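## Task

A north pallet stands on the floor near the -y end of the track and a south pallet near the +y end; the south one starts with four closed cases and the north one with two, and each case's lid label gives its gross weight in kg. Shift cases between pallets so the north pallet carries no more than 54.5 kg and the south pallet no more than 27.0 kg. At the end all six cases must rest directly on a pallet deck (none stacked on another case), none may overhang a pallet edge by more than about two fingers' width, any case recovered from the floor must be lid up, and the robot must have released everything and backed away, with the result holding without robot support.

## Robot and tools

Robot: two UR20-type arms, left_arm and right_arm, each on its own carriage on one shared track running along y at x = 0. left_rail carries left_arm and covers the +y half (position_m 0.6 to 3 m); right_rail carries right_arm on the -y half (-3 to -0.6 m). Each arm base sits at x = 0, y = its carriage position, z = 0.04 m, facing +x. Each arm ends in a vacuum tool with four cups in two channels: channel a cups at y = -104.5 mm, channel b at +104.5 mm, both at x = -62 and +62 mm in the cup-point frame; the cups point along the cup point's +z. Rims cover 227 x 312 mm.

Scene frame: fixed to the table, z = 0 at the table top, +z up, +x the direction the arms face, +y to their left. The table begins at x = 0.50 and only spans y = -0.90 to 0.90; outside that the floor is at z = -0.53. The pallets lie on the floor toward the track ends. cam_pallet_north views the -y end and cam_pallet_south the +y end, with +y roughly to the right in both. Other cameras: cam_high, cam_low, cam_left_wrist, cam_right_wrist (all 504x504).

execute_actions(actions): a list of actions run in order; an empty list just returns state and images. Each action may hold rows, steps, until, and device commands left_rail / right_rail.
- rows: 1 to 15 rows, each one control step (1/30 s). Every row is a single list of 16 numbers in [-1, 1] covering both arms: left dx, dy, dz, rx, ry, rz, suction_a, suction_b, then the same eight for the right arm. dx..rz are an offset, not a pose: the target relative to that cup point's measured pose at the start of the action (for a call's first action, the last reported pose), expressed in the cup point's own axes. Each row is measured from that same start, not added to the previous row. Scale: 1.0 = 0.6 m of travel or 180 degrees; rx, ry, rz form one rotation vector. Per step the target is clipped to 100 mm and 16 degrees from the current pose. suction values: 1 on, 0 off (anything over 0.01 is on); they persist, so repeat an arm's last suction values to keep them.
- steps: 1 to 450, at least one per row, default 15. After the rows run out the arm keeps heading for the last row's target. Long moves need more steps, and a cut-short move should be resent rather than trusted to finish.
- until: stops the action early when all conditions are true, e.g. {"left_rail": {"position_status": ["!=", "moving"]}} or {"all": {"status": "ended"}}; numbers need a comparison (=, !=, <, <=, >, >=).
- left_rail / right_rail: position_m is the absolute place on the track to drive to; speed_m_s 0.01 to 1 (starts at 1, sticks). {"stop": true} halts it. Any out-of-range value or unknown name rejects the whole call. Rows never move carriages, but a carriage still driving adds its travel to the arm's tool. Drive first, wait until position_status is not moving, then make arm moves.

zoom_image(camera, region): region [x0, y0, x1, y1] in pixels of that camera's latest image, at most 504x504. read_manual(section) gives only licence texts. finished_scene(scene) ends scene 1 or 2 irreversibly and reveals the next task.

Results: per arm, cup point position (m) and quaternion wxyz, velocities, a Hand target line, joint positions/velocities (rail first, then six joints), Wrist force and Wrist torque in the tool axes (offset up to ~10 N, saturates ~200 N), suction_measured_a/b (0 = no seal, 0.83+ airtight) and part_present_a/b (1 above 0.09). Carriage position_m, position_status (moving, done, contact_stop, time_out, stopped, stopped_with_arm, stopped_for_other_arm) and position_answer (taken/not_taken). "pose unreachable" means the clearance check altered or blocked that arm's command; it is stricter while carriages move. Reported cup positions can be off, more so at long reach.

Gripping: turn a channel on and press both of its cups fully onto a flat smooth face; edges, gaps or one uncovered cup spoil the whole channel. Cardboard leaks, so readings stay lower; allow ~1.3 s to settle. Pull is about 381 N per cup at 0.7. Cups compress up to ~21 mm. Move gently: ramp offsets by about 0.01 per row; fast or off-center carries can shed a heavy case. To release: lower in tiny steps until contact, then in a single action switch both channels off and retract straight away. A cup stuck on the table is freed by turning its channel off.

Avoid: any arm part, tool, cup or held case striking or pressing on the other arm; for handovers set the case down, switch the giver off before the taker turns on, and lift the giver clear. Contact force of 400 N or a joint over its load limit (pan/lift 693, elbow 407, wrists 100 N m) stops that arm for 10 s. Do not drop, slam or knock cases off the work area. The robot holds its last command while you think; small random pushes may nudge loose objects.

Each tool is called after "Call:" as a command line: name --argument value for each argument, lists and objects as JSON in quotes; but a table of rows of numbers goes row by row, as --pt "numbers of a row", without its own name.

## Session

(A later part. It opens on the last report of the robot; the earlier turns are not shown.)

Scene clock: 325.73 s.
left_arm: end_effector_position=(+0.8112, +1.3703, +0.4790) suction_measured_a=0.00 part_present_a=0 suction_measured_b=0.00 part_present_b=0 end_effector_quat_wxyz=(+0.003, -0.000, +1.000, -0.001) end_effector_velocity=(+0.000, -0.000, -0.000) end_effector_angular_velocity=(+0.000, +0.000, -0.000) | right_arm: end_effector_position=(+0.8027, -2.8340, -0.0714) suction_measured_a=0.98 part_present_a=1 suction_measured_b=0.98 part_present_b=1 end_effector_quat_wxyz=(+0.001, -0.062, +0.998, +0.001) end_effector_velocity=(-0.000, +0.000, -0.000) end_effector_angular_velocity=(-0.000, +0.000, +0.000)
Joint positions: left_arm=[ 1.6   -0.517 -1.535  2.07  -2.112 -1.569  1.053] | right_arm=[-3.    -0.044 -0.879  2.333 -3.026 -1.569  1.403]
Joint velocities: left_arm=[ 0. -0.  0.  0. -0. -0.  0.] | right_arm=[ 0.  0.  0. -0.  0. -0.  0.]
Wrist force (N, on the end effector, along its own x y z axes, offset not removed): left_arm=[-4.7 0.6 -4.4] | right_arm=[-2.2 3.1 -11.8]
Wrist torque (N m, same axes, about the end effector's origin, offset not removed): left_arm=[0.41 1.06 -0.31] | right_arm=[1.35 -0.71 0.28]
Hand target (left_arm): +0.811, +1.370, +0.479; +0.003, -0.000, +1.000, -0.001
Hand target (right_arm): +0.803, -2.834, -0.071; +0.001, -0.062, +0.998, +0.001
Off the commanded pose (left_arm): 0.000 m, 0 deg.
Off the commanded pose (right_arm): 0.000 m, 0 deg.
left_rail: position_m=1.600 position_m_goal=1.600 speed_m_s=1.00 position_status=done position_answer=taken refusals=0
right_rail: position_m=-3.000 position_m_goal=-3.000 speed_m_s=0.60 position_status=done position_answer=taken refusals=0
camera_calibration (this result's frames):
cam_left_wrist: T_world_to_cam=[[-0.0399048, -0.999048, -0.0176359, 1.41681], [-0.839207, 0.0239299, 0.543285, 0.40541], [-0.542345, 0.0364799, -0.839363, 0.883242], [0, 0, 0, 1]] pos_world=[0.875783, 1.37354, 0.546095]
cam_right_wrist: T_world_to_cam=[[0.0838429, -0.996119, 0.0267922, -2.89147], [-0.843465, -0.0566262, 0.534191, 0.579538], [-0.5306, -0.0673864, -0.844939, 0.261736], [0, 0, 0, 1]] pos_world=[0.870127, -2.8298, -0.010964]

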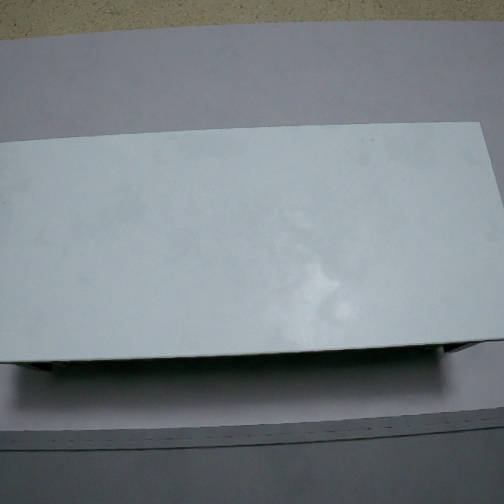

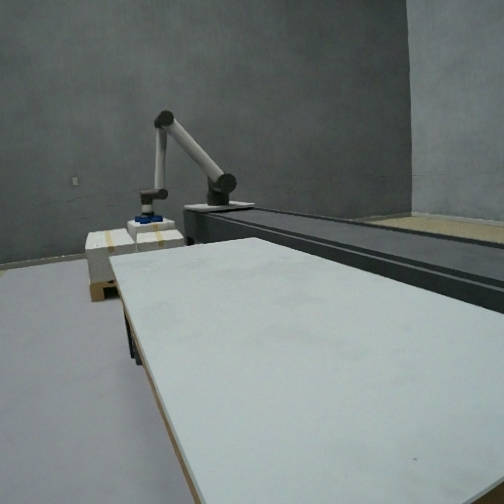

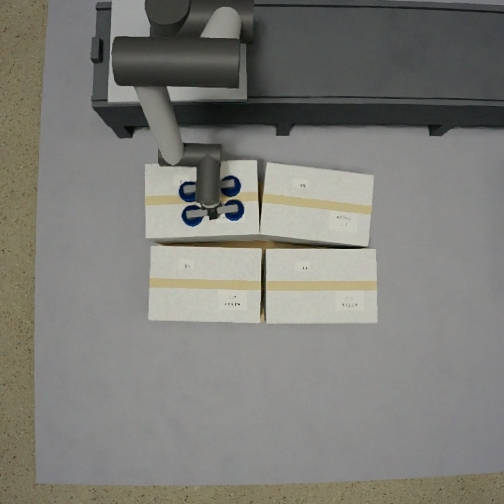

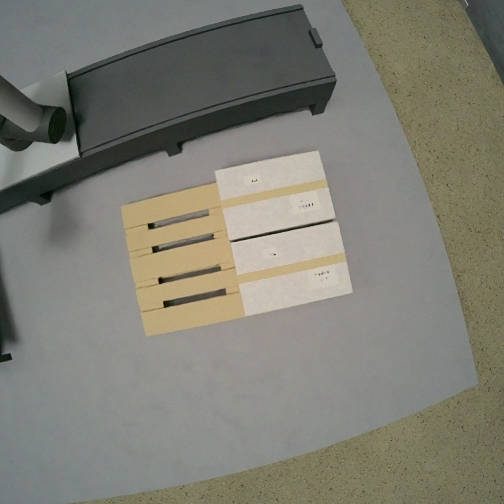

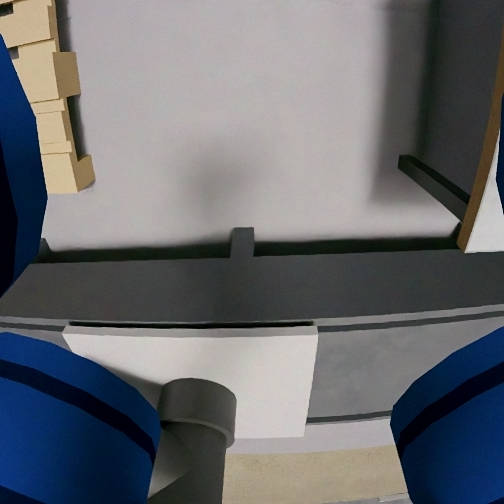

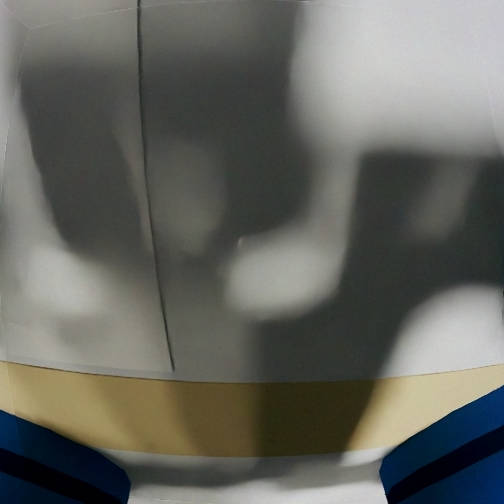

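Call:
execute_actions --actions '[{"rows":[[0,0,0,0,0,0,0,0,0,0,0.035,0,0,0,1,1],[0,0,0,0,0,0,0,0,0,0,0.07,0,0,0,1,1]],"steps":35},{"rows":[[0,0,0,0,0,0,0,0,0,0,-0.1,0,0,0,0,0],[0,0,0,0,0,0,0,0,0,0,-0.3,0,0,0,0,0]],"steps":40}]'

Scene clock: 332.57 s.
left_arm: end_effector_position=(+0.8112, +1.3703, +0.4790) suction_measured_a=0.00 part_present_a=0 suction_measured_b=0.00 part_present_b=0 end_effector_quat_wxyz=(+0.003, -0.000, +1.000, -0.001) end_effector_velocity=(-0.000, -0.000, +0.000) end_effector_angular_velocity=(-0.000, -0.000, +0.000) | right_arm: end_effector_position=(+0.8024, -2.8341, +0.0667) suction_measured_a=0.01 part_present_a=0 suction_measured_b=0.01 part_present_b=0 end_effector_quat_wxyz=(+0.001, -0.062, +0.998, +0.001) end_effector_velocity=(+0.000, -0.000, +0.000) end_effector_angular_velocity=(-0.000, -0.000, -0.000)
Joint positions: left_arm=[ 1.6   -0.517 -1.535  2.07  -2.112 -1.569  1.053] | right_arm=[-3.    -0.044 -1.096  2.331 -2.808 -1.569  1.403]
Joint velocities: left_arm=[ 0. -0. -0.  0. -0. -0. -0.] | right_arm=[ 0.    -0.    -0.001 -0.     0.001 -0.    -0.   ]
Wrist force (N, on the end effector, along its own x y z axes, offset not removed): left_arm=[-4.2 -6.9 -6.7] | right_arm=[3.3 2.4 1.1]
Wrist torque (N m, same axes, about the end effector's origin, offset not removed): left_arm=[-0.45 1.00 -0.35] | right_arm=[0.88 -0.06 0.24]
Hand target (left_arm): +0.811, +1.370, +0.479; +0.003, -0.000, +1.000, -0.001
Hand target (right_arm): +0.802, -2.834, +0.067; +0.001, -0.062, +0.998, +0.001
Off the commanded pose (left_arm): 0.000 m, 0 deg.
Off the commanded pose (right_arm): 0.000 m, 0 deg.
left_rail: position_m=1.600 position_m_goal=1.600 speed_m_s=1.00 position_status=done position_answer=taken refusals=0
right_rail: position_m=-3.000 position_m_goal=-3.000 speed_m_s=0.60 position_status=done position_answer=taken refusals=0
camera_calibration (this result's frames):
cam_left_wrist: T_world_to_cam=[[-0.0399047, -0.999048, -0.0176359, 1.41681], [-0.839207, 0.0239298, 0.543285, 0.40541], [-0.542345, 0.0364798, -0.839363, 0.883242], [0, 0, 0, 1]] pos_world=[0.875783, 1.37354, 0.546095]
cam_right_wrist: T_world_to_cam=[[0.0838597, -0.996116, 0.0268302, -2.89526], [-0.843454, -0.0566187, 0.53421, 0.50556], [-0.530616, -0.0674287, -0.844926, 0.378212], [0, 0, 0, 1]] pos_world=[0.869898, -2.82989, 0.127167]

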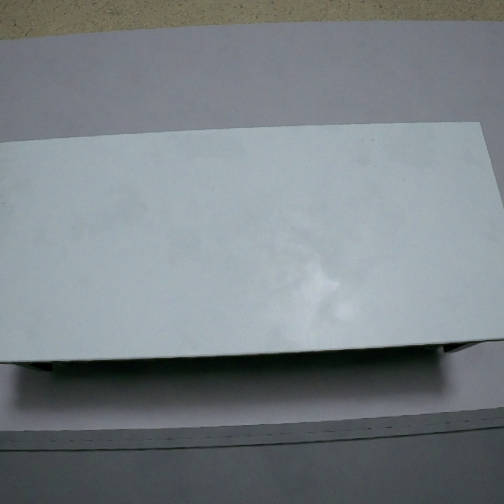

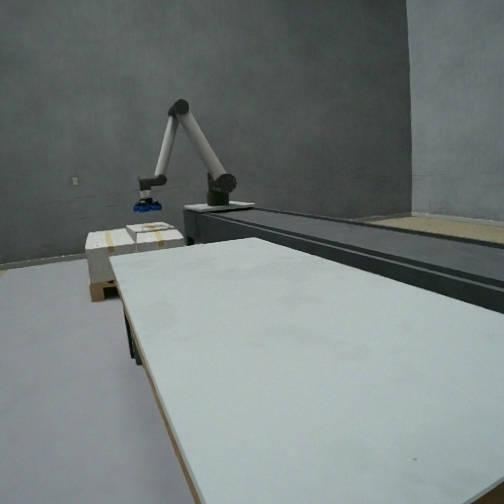

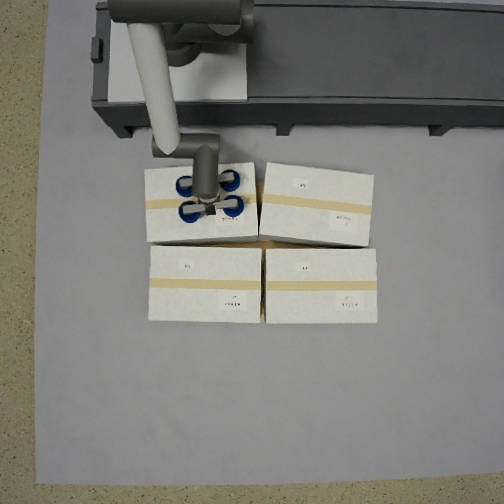

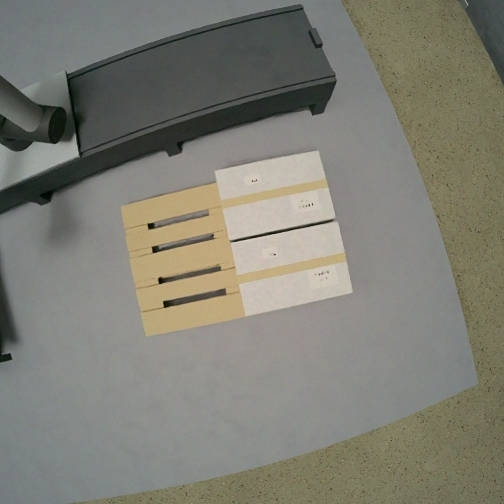

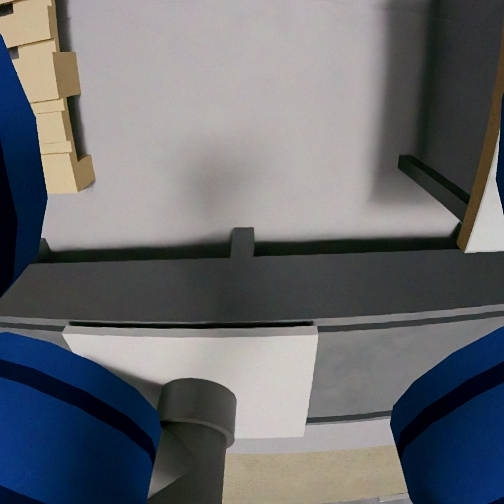

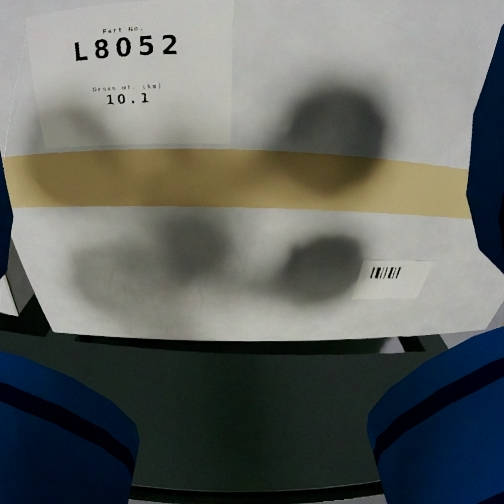

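Call:
execute_actions --actions '[{"rows":[[0,0,0,0,0,0,0,0,0,0,0,0,0,0.039,0,0]],"steps":30},{"rows":[[0,0,0,0,0,0,0,0,-0.022,0.4,0,0,0,0,0,0],[0,0,0,0,0,0,0,0,-0.022,0.84,0.1,0,0,0,0,0],[0,0,0,0,0,0,0,0,-0.022,0.84,0.29,0,0,0,0,0]],"steps":60}]'

Scene clock: 340.40 s.
left_arm: end_effector_position=(+0.8112, +1.3703, +0.4790) suction_measured_a=0.00 part_present_a=0 suction_measured_b=0.00 part_present_b=0 end_effector_quat_wxyz=(+0.003, -0.000, +1.000, -0.001) end_effector_velocity=(+0.000, +0.000, -0.000) end_effector_angular_velocity=(+0.000, +0.000, -0.000) | right_arm: end_effector_position=(+0.8155, -2.3297, -0.1070) suction_measured_a=0.01 part_present_a=0 suction_measured_b=0.01 part_present_b=0 end_effector_quat_wxyz=(+0.001, -0.000, +1.000, +0.001) end_effector_velocity=(+0.000, +0.001, -0.000) end_effector_angular_velocity=(-0.000, +0.000, +0.000)
Joint positions: left_arm=[ 1.6   -0.517 -1.535  2.07  -2.112 -1.569  1.053] | right_arm=[-3.     0.496 -0.754  1.977 -2.796 -1.57   2.066]
Joint velocities: left_arm=[0. 0. 0. 0. 0. 0. 0.] | right_arm=[ 0.     0.     0.001 -0.001  0.    -0.     0.   ]
Wrist force (N, on the end effector, along its own x y z axes, offset not removed): left_arm=[-9.8 -5.3 -6.0] | right_arm=[0.8 1.4 2.8]
Wrist torque (N m, same axes, about the end effector's origin, offset not removed): left_arm=[-0.27 1.88 -0.36] | right_arm=[0.62 0.03 0.25]
Hand target (left_arm): +0.811, +1.370, +0.479; +0.003, -0.000, +1.000, -0.001
Hand target (right_arm): +0.815, -2.330, -0.107; +0.001, -0.000, +1.000, +0.001
Off the commanded pose (left_arm): 0.000 m, 0 deg.
Off the commanded pose (right_arm): 0.001 m, 0 deg.
left_rail: position_m=1.600 position_m_goal=1.600 speed_m_s=1.00 position_status=done position_answer=taken refusals=0
right_rail: position_m=-3.000 position_m_goal=-3.000 speed_m_s=0.60 position_status=done position_answer=taken refusals=0
camera_calibration (this result's frames):
cam_left_wrist: T_world_to_cam=[[-0.0399047, -0.999048, -0.017636, 1.41681], [-0.839207, 0.0239297, 0.543285, 0.40541], [-0.542346, 0.0364798, -0.839363, 0.883242], [0, 0, 0, 1]] pos_world=[0.875783, 1.37354, 0.546095]
cam_right_wrist: T_world_to_cam=[[-0.0384039, -0.998904, 0.0267716, -2.29609], [-0.843808, 0.046769, 0.534603, 0.879068], [-0.535269, -0.00205921, -0.844679, 0.428488], [0, 0, 0, 1]] pos_world=[0.882942, -2.3338, -0.0465481]

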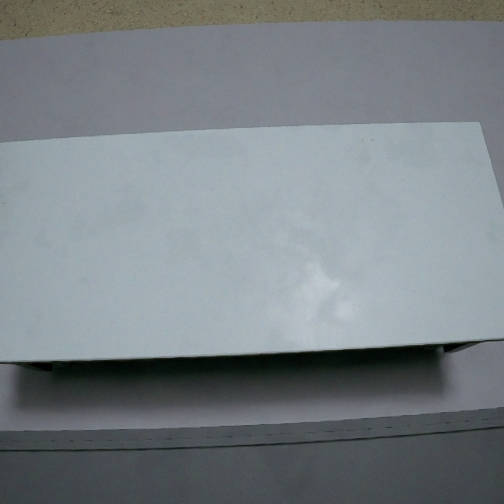

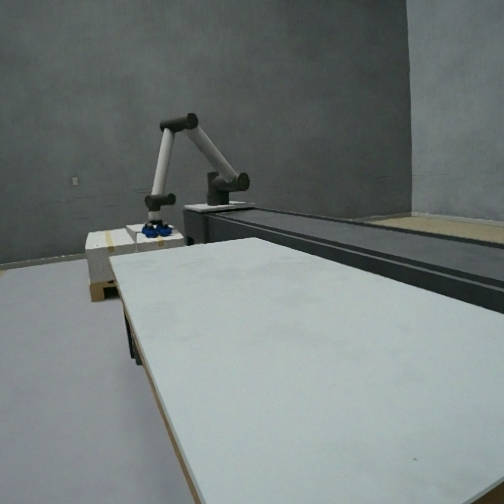

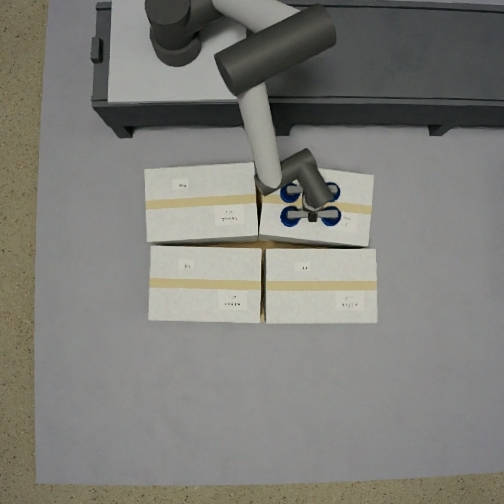

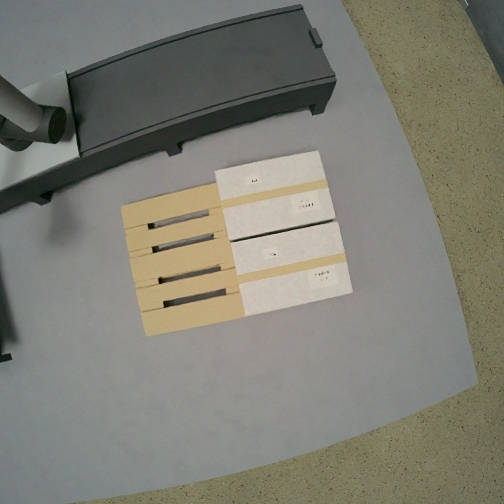

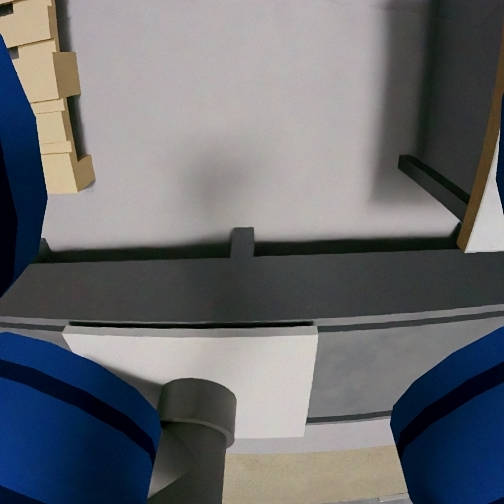

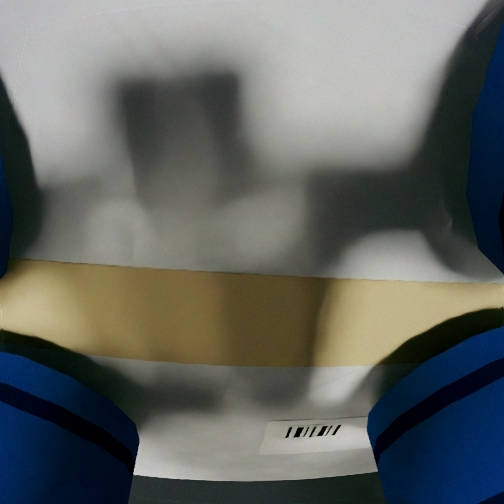

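Lower 2.5 cm with suction (to −0.132).

Call:
execute_actions --actions '[{"rows":[[0,0,0,0,0,0,0,0,0,0,0.02,0,0,0,1,1],[0,0,0,0,0,0,0,0,0,0,0.042,0,0,0,1,1]],"steps":50}]'

Scene clock: 344.90 s.
left_arm: end_effector_position=(+0.8112, +1.3703, +0.4790) suction_measured_a=0.00 part_present_a=0 suction_measured_b=0.00 part_present_b=0 end_effector_quat_wxyz=(+0.003, -0.000, +1.000, -0.001) end_effector_velocity=(-0.000, +0.000, +0.000) end_effector_angular_velocity=(-0.000, -0.000, +0.000) | right_arm: end_effector_position=(+0.8155, -2.3297, -0.1322) suction_measured_a=0.98 part_present_a=1 suction_measured_b=0.98 part_present_b=1 end_effector_quat_wxyz=(+0.001, -0.000, +1.000, +0.001) end_effector_velocity=(+0.000, -0.000, +0.000) end_effector_angular_velocity=(+0.000, -0.000, -0.000)
Joint positions: left_arm=[ 1.6   -0.517 -1.535  2.07  -2.112 -1.569  1.053] | right_arm=[-3.     0.496 -0.724  1.973 -2.822 -1.57   2.066]
Joint velocities: left_arm=[ 0. -0. -0.  0. -0.  0. -0.] | right_arm=[ 0. -0. -0. -0.  0. -0. -0.]
Wrist force (N, on the end effector, along its own x y z axes, offset not removed): left_arm=[-3.6 -3.2 -3.3] | right_arm=[3.9 -3.2 35.8]
Wrist torque (N m, same axes, about the end effector's origin, offset not removed): left_arm=[-0.02 0.83 -0.34] | right_arm=[1.20 -1.50 0.40]
Hand target (left_arm): +0.811, +1.370, +0.479; +0.003, -0.000, +1.000, -0.001
Hand target (right_arm): +0.816, -2.330, -0.132; +0.001, -0.000, +1.000, +0.001
Off the commanded pose (left_arm): 0.000 m, 0 deg.
Off the commanded pose (right_arm): 0.000 m, 0 deg.
left_rail: position_m=1.600 position_m_goal=1.600 speed_m_s=1.00 position_status=done position_answer=taken refusals=0
right_rail: position_m=-3.000 position_m_goal=-3.000 speed_m_s=0.60 position_status=done position_answer=taken refusals=0
camera_calibration (this result's frames):
cam_left_wrist: T_world_to_cam=[[-0.0399046, -0.999048, -0.0176359, 1.41681], [-0.839207, 0.0239298, 0.543285, 0.40541], [-0.542346, 0.0364797, -0.839363, 0.883242], [0, 0, 0, 1]] pos_world=[0.875783, 1.37354, 0.546095]
cam_right_wrist: T_world_to_cam=[[-0.0384024, -0.998904, 0.0267737, -2.29538], [-0.843806, 0.0467688, 0.534606, 0.892586], [-0.535272, -0.00206163, -0.844677, 0.4072], [0, 0, 0, 1]] pos_world=[0.882984, -2.33377, -0.0717736]

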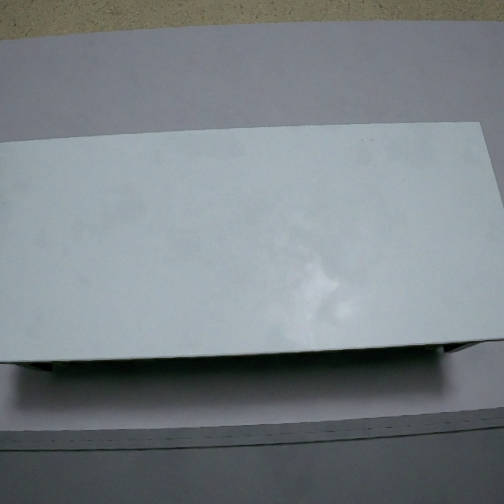

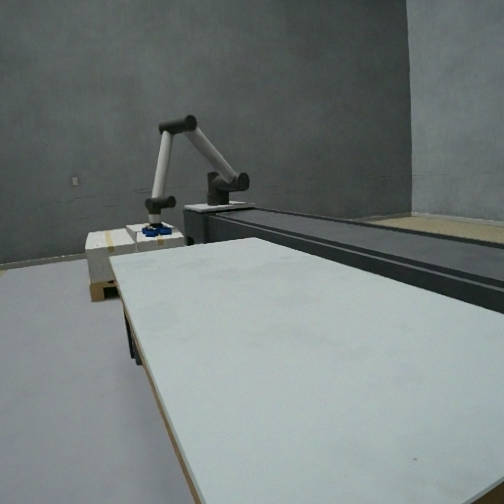

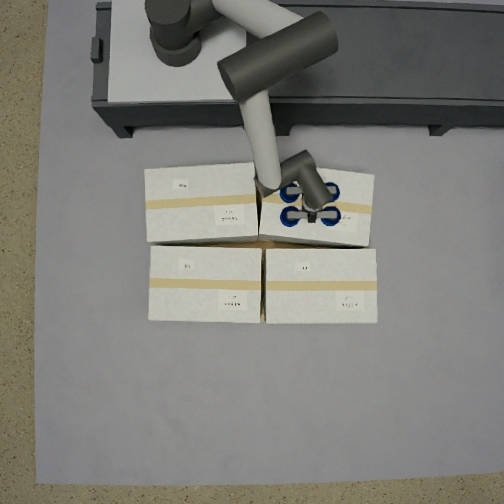

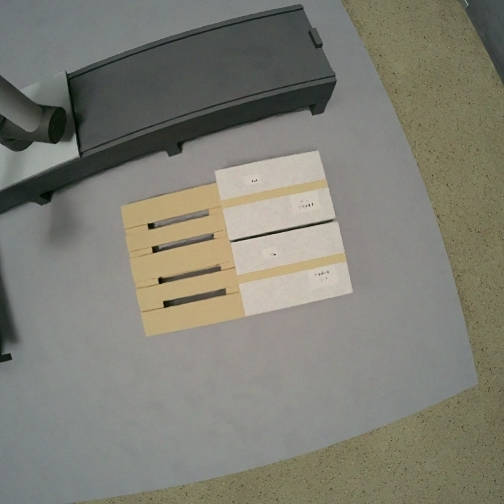

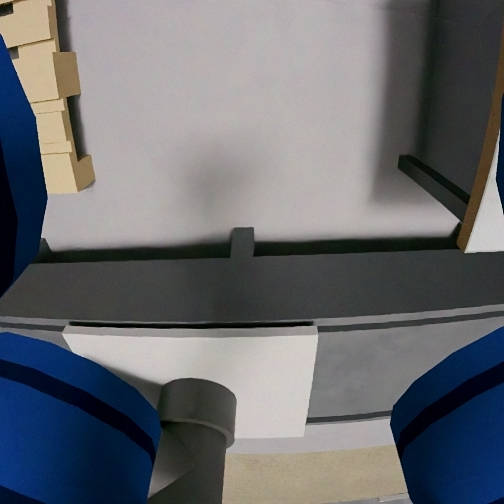

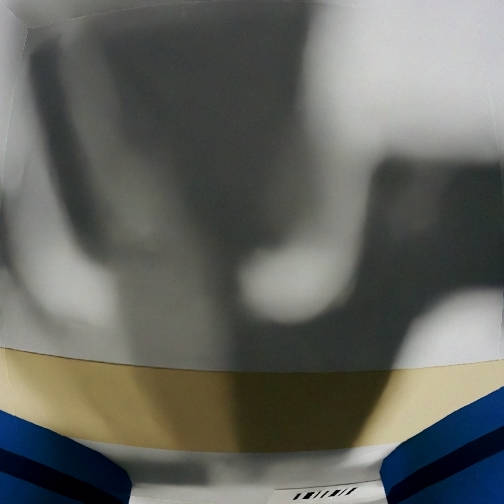

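The case is lifted slightly by the vacuum. Rotate, then release and clear.

Call:
execute_actions --actions '[{"rows":[[0,0,0,0,0,0,0,0,0,0,-0.02,0,0,-0.02,1,1],[0,0,0,0,0,0,0,0,0,0,-0.02,0,0,-0.039,1,1]],"steps":40},{"rows":[[0,0,0,0,0,0,0,0,0,0,0.015,0,0,0,1,1]],"steps":20},{"rows":[[0,0,0,0,0,0,0,0,0,0,-0.1,0,0,0,0,0],[0,0,0,0,0,0,0,0,0,0,-0.7,0,0,0,0,0]],"steps":50}]'

Scene clock: 353.20 s.
left_arm: end_effector_position=(+0.8112, +1.3703, +0.4790) suction_measured_a=0.00 part_present_a=0 suction_measured_b=0.00 part_present_b=0 end_effector_quat_wxyz=(+0.003, -0.000, +1.000, -0.001) end_effector_velocity=(-0.000, +0.000, +0.000) end_effector_angular_velocity=(-0.000, -0.000, -0.000) | right_arm: end_effector_position=(+0.8147, -2.3299, +0.2911) suction_measured_a=0.01 part_present_a=0 suction_measured_b=0.01 part_present_b=0 end_effector_quat_wxyz=(+0.001, -0.062, +0.998, +0.001) end_effector_velocity=(+0.000, -0.000, +0.001) end_effector_angular_velocity=(-0.000, +0.000, -0.000)
Joint positions: left_arm=[ 1.6   -0.517 -1.535  2.07  -2.112 -1.569  1.053] | right_arm=[-3.     0.496 -1.169  1.908 -2.312 -1.57   1.944]
Joint velocities: left_arm=[ 0.  0. -0.  0. -0. -0.  0.] | right_arm=[ 0.    -0.    -0.001 -0.001  0.002 -0.    -0.   ]
Wrist force (N, on the end effector, along its own x y z axes, offset not removed): left_arm=[-3.9 -4.0 -10.9] | right_arm=[1.3 -2.9 0.3]
Wrist torque (N m, same axes, about the end effector's origin, offset not removed): left_arm=[-0.14 1.02 -0.47] | right_arm=[-0.11 0.06 0.13]
Hand target (left_arm): +0.811, +1.370, +0.479; +0.003, -0.000, +1.000, -0.001
Hand target (right_arm): +0.815, -2.330, +0.291; +0.001, -0.062, +0.998, +0.001
Off the commanded pose (left_arm): 0.000 m, 0 deg.
Off the commanded pose (right_arm): 0.000 m, 0 deg.
left_rail: position_m=1.600 position_m_goal=1.600 speed_m_s=1.00 position_status=done position_answer=taken refusals=0
right_rail: position_m=-3.000 position_m_goal=-3.000 speed_m_s=0.60 position_status=done position_answer=taken refusals=0
camera_calibration (this result's frames):
cam_left_wrist: T_world_to_cam=[[-0.0399047, -0.999048, -0.017636, 1.41681], [-0.839207, 0.0239297, 0.543285, 0.40541], [-0.542345, 0.0364799, -0.839363, 0.883242], [0, 0, 0, 1]] pos_world=[0.875783, 1.37354, 0.546095]
cam_right_wrist: T_world_to_cam=[[0.0839555, -0.996106, 0.0269227, -2.4002], [-0.84329, -0.05663, 0.534467, 0.424292], [-0.530861, -0.0675751, -0.84476, 0.608105], [0, 0, 0, 1]] pos_world=[0.882131, -2.32573, 0.351552]

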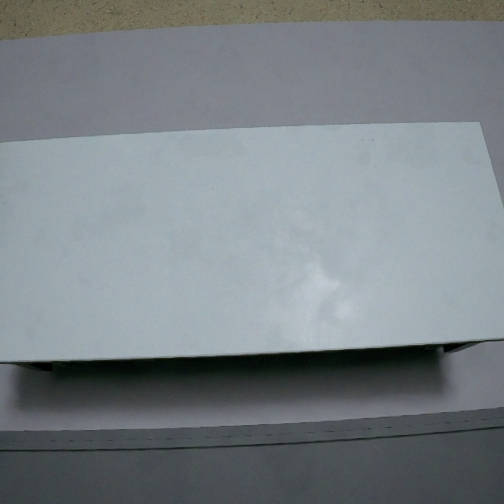

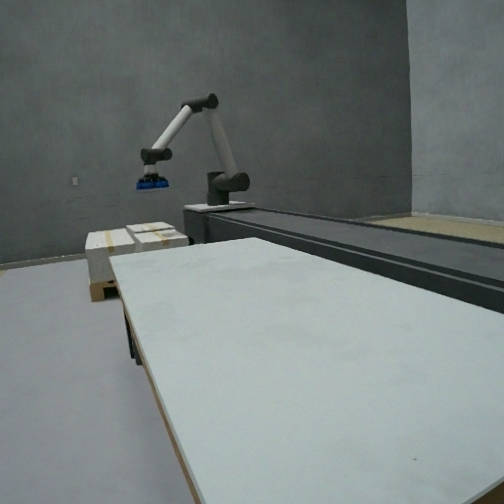

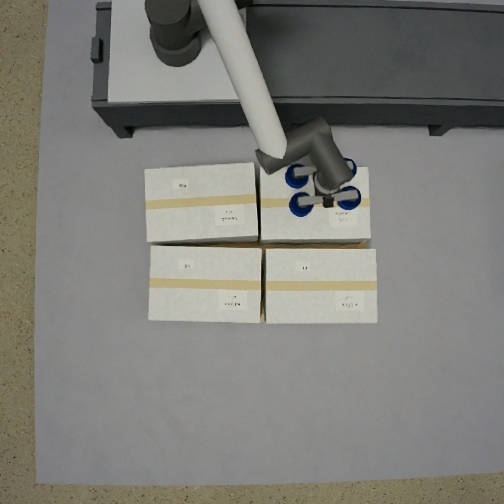

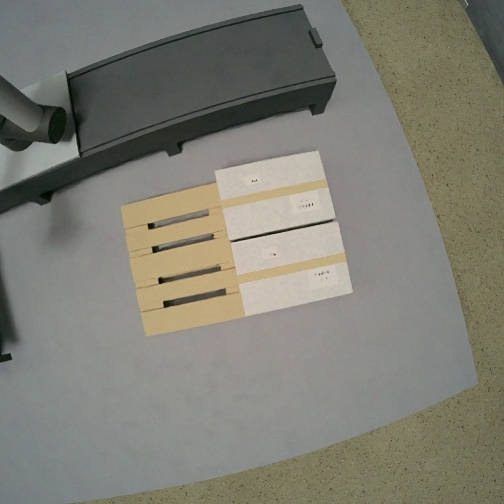

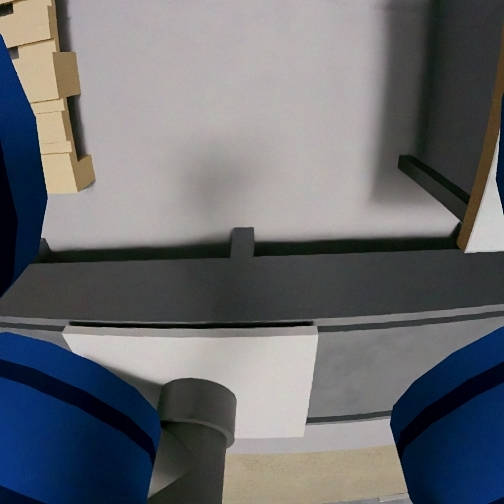

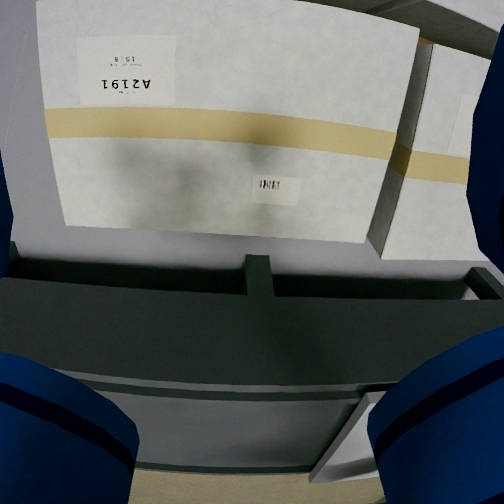

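Call:
finished_scene --scene 1

The scene is finished: the task was done.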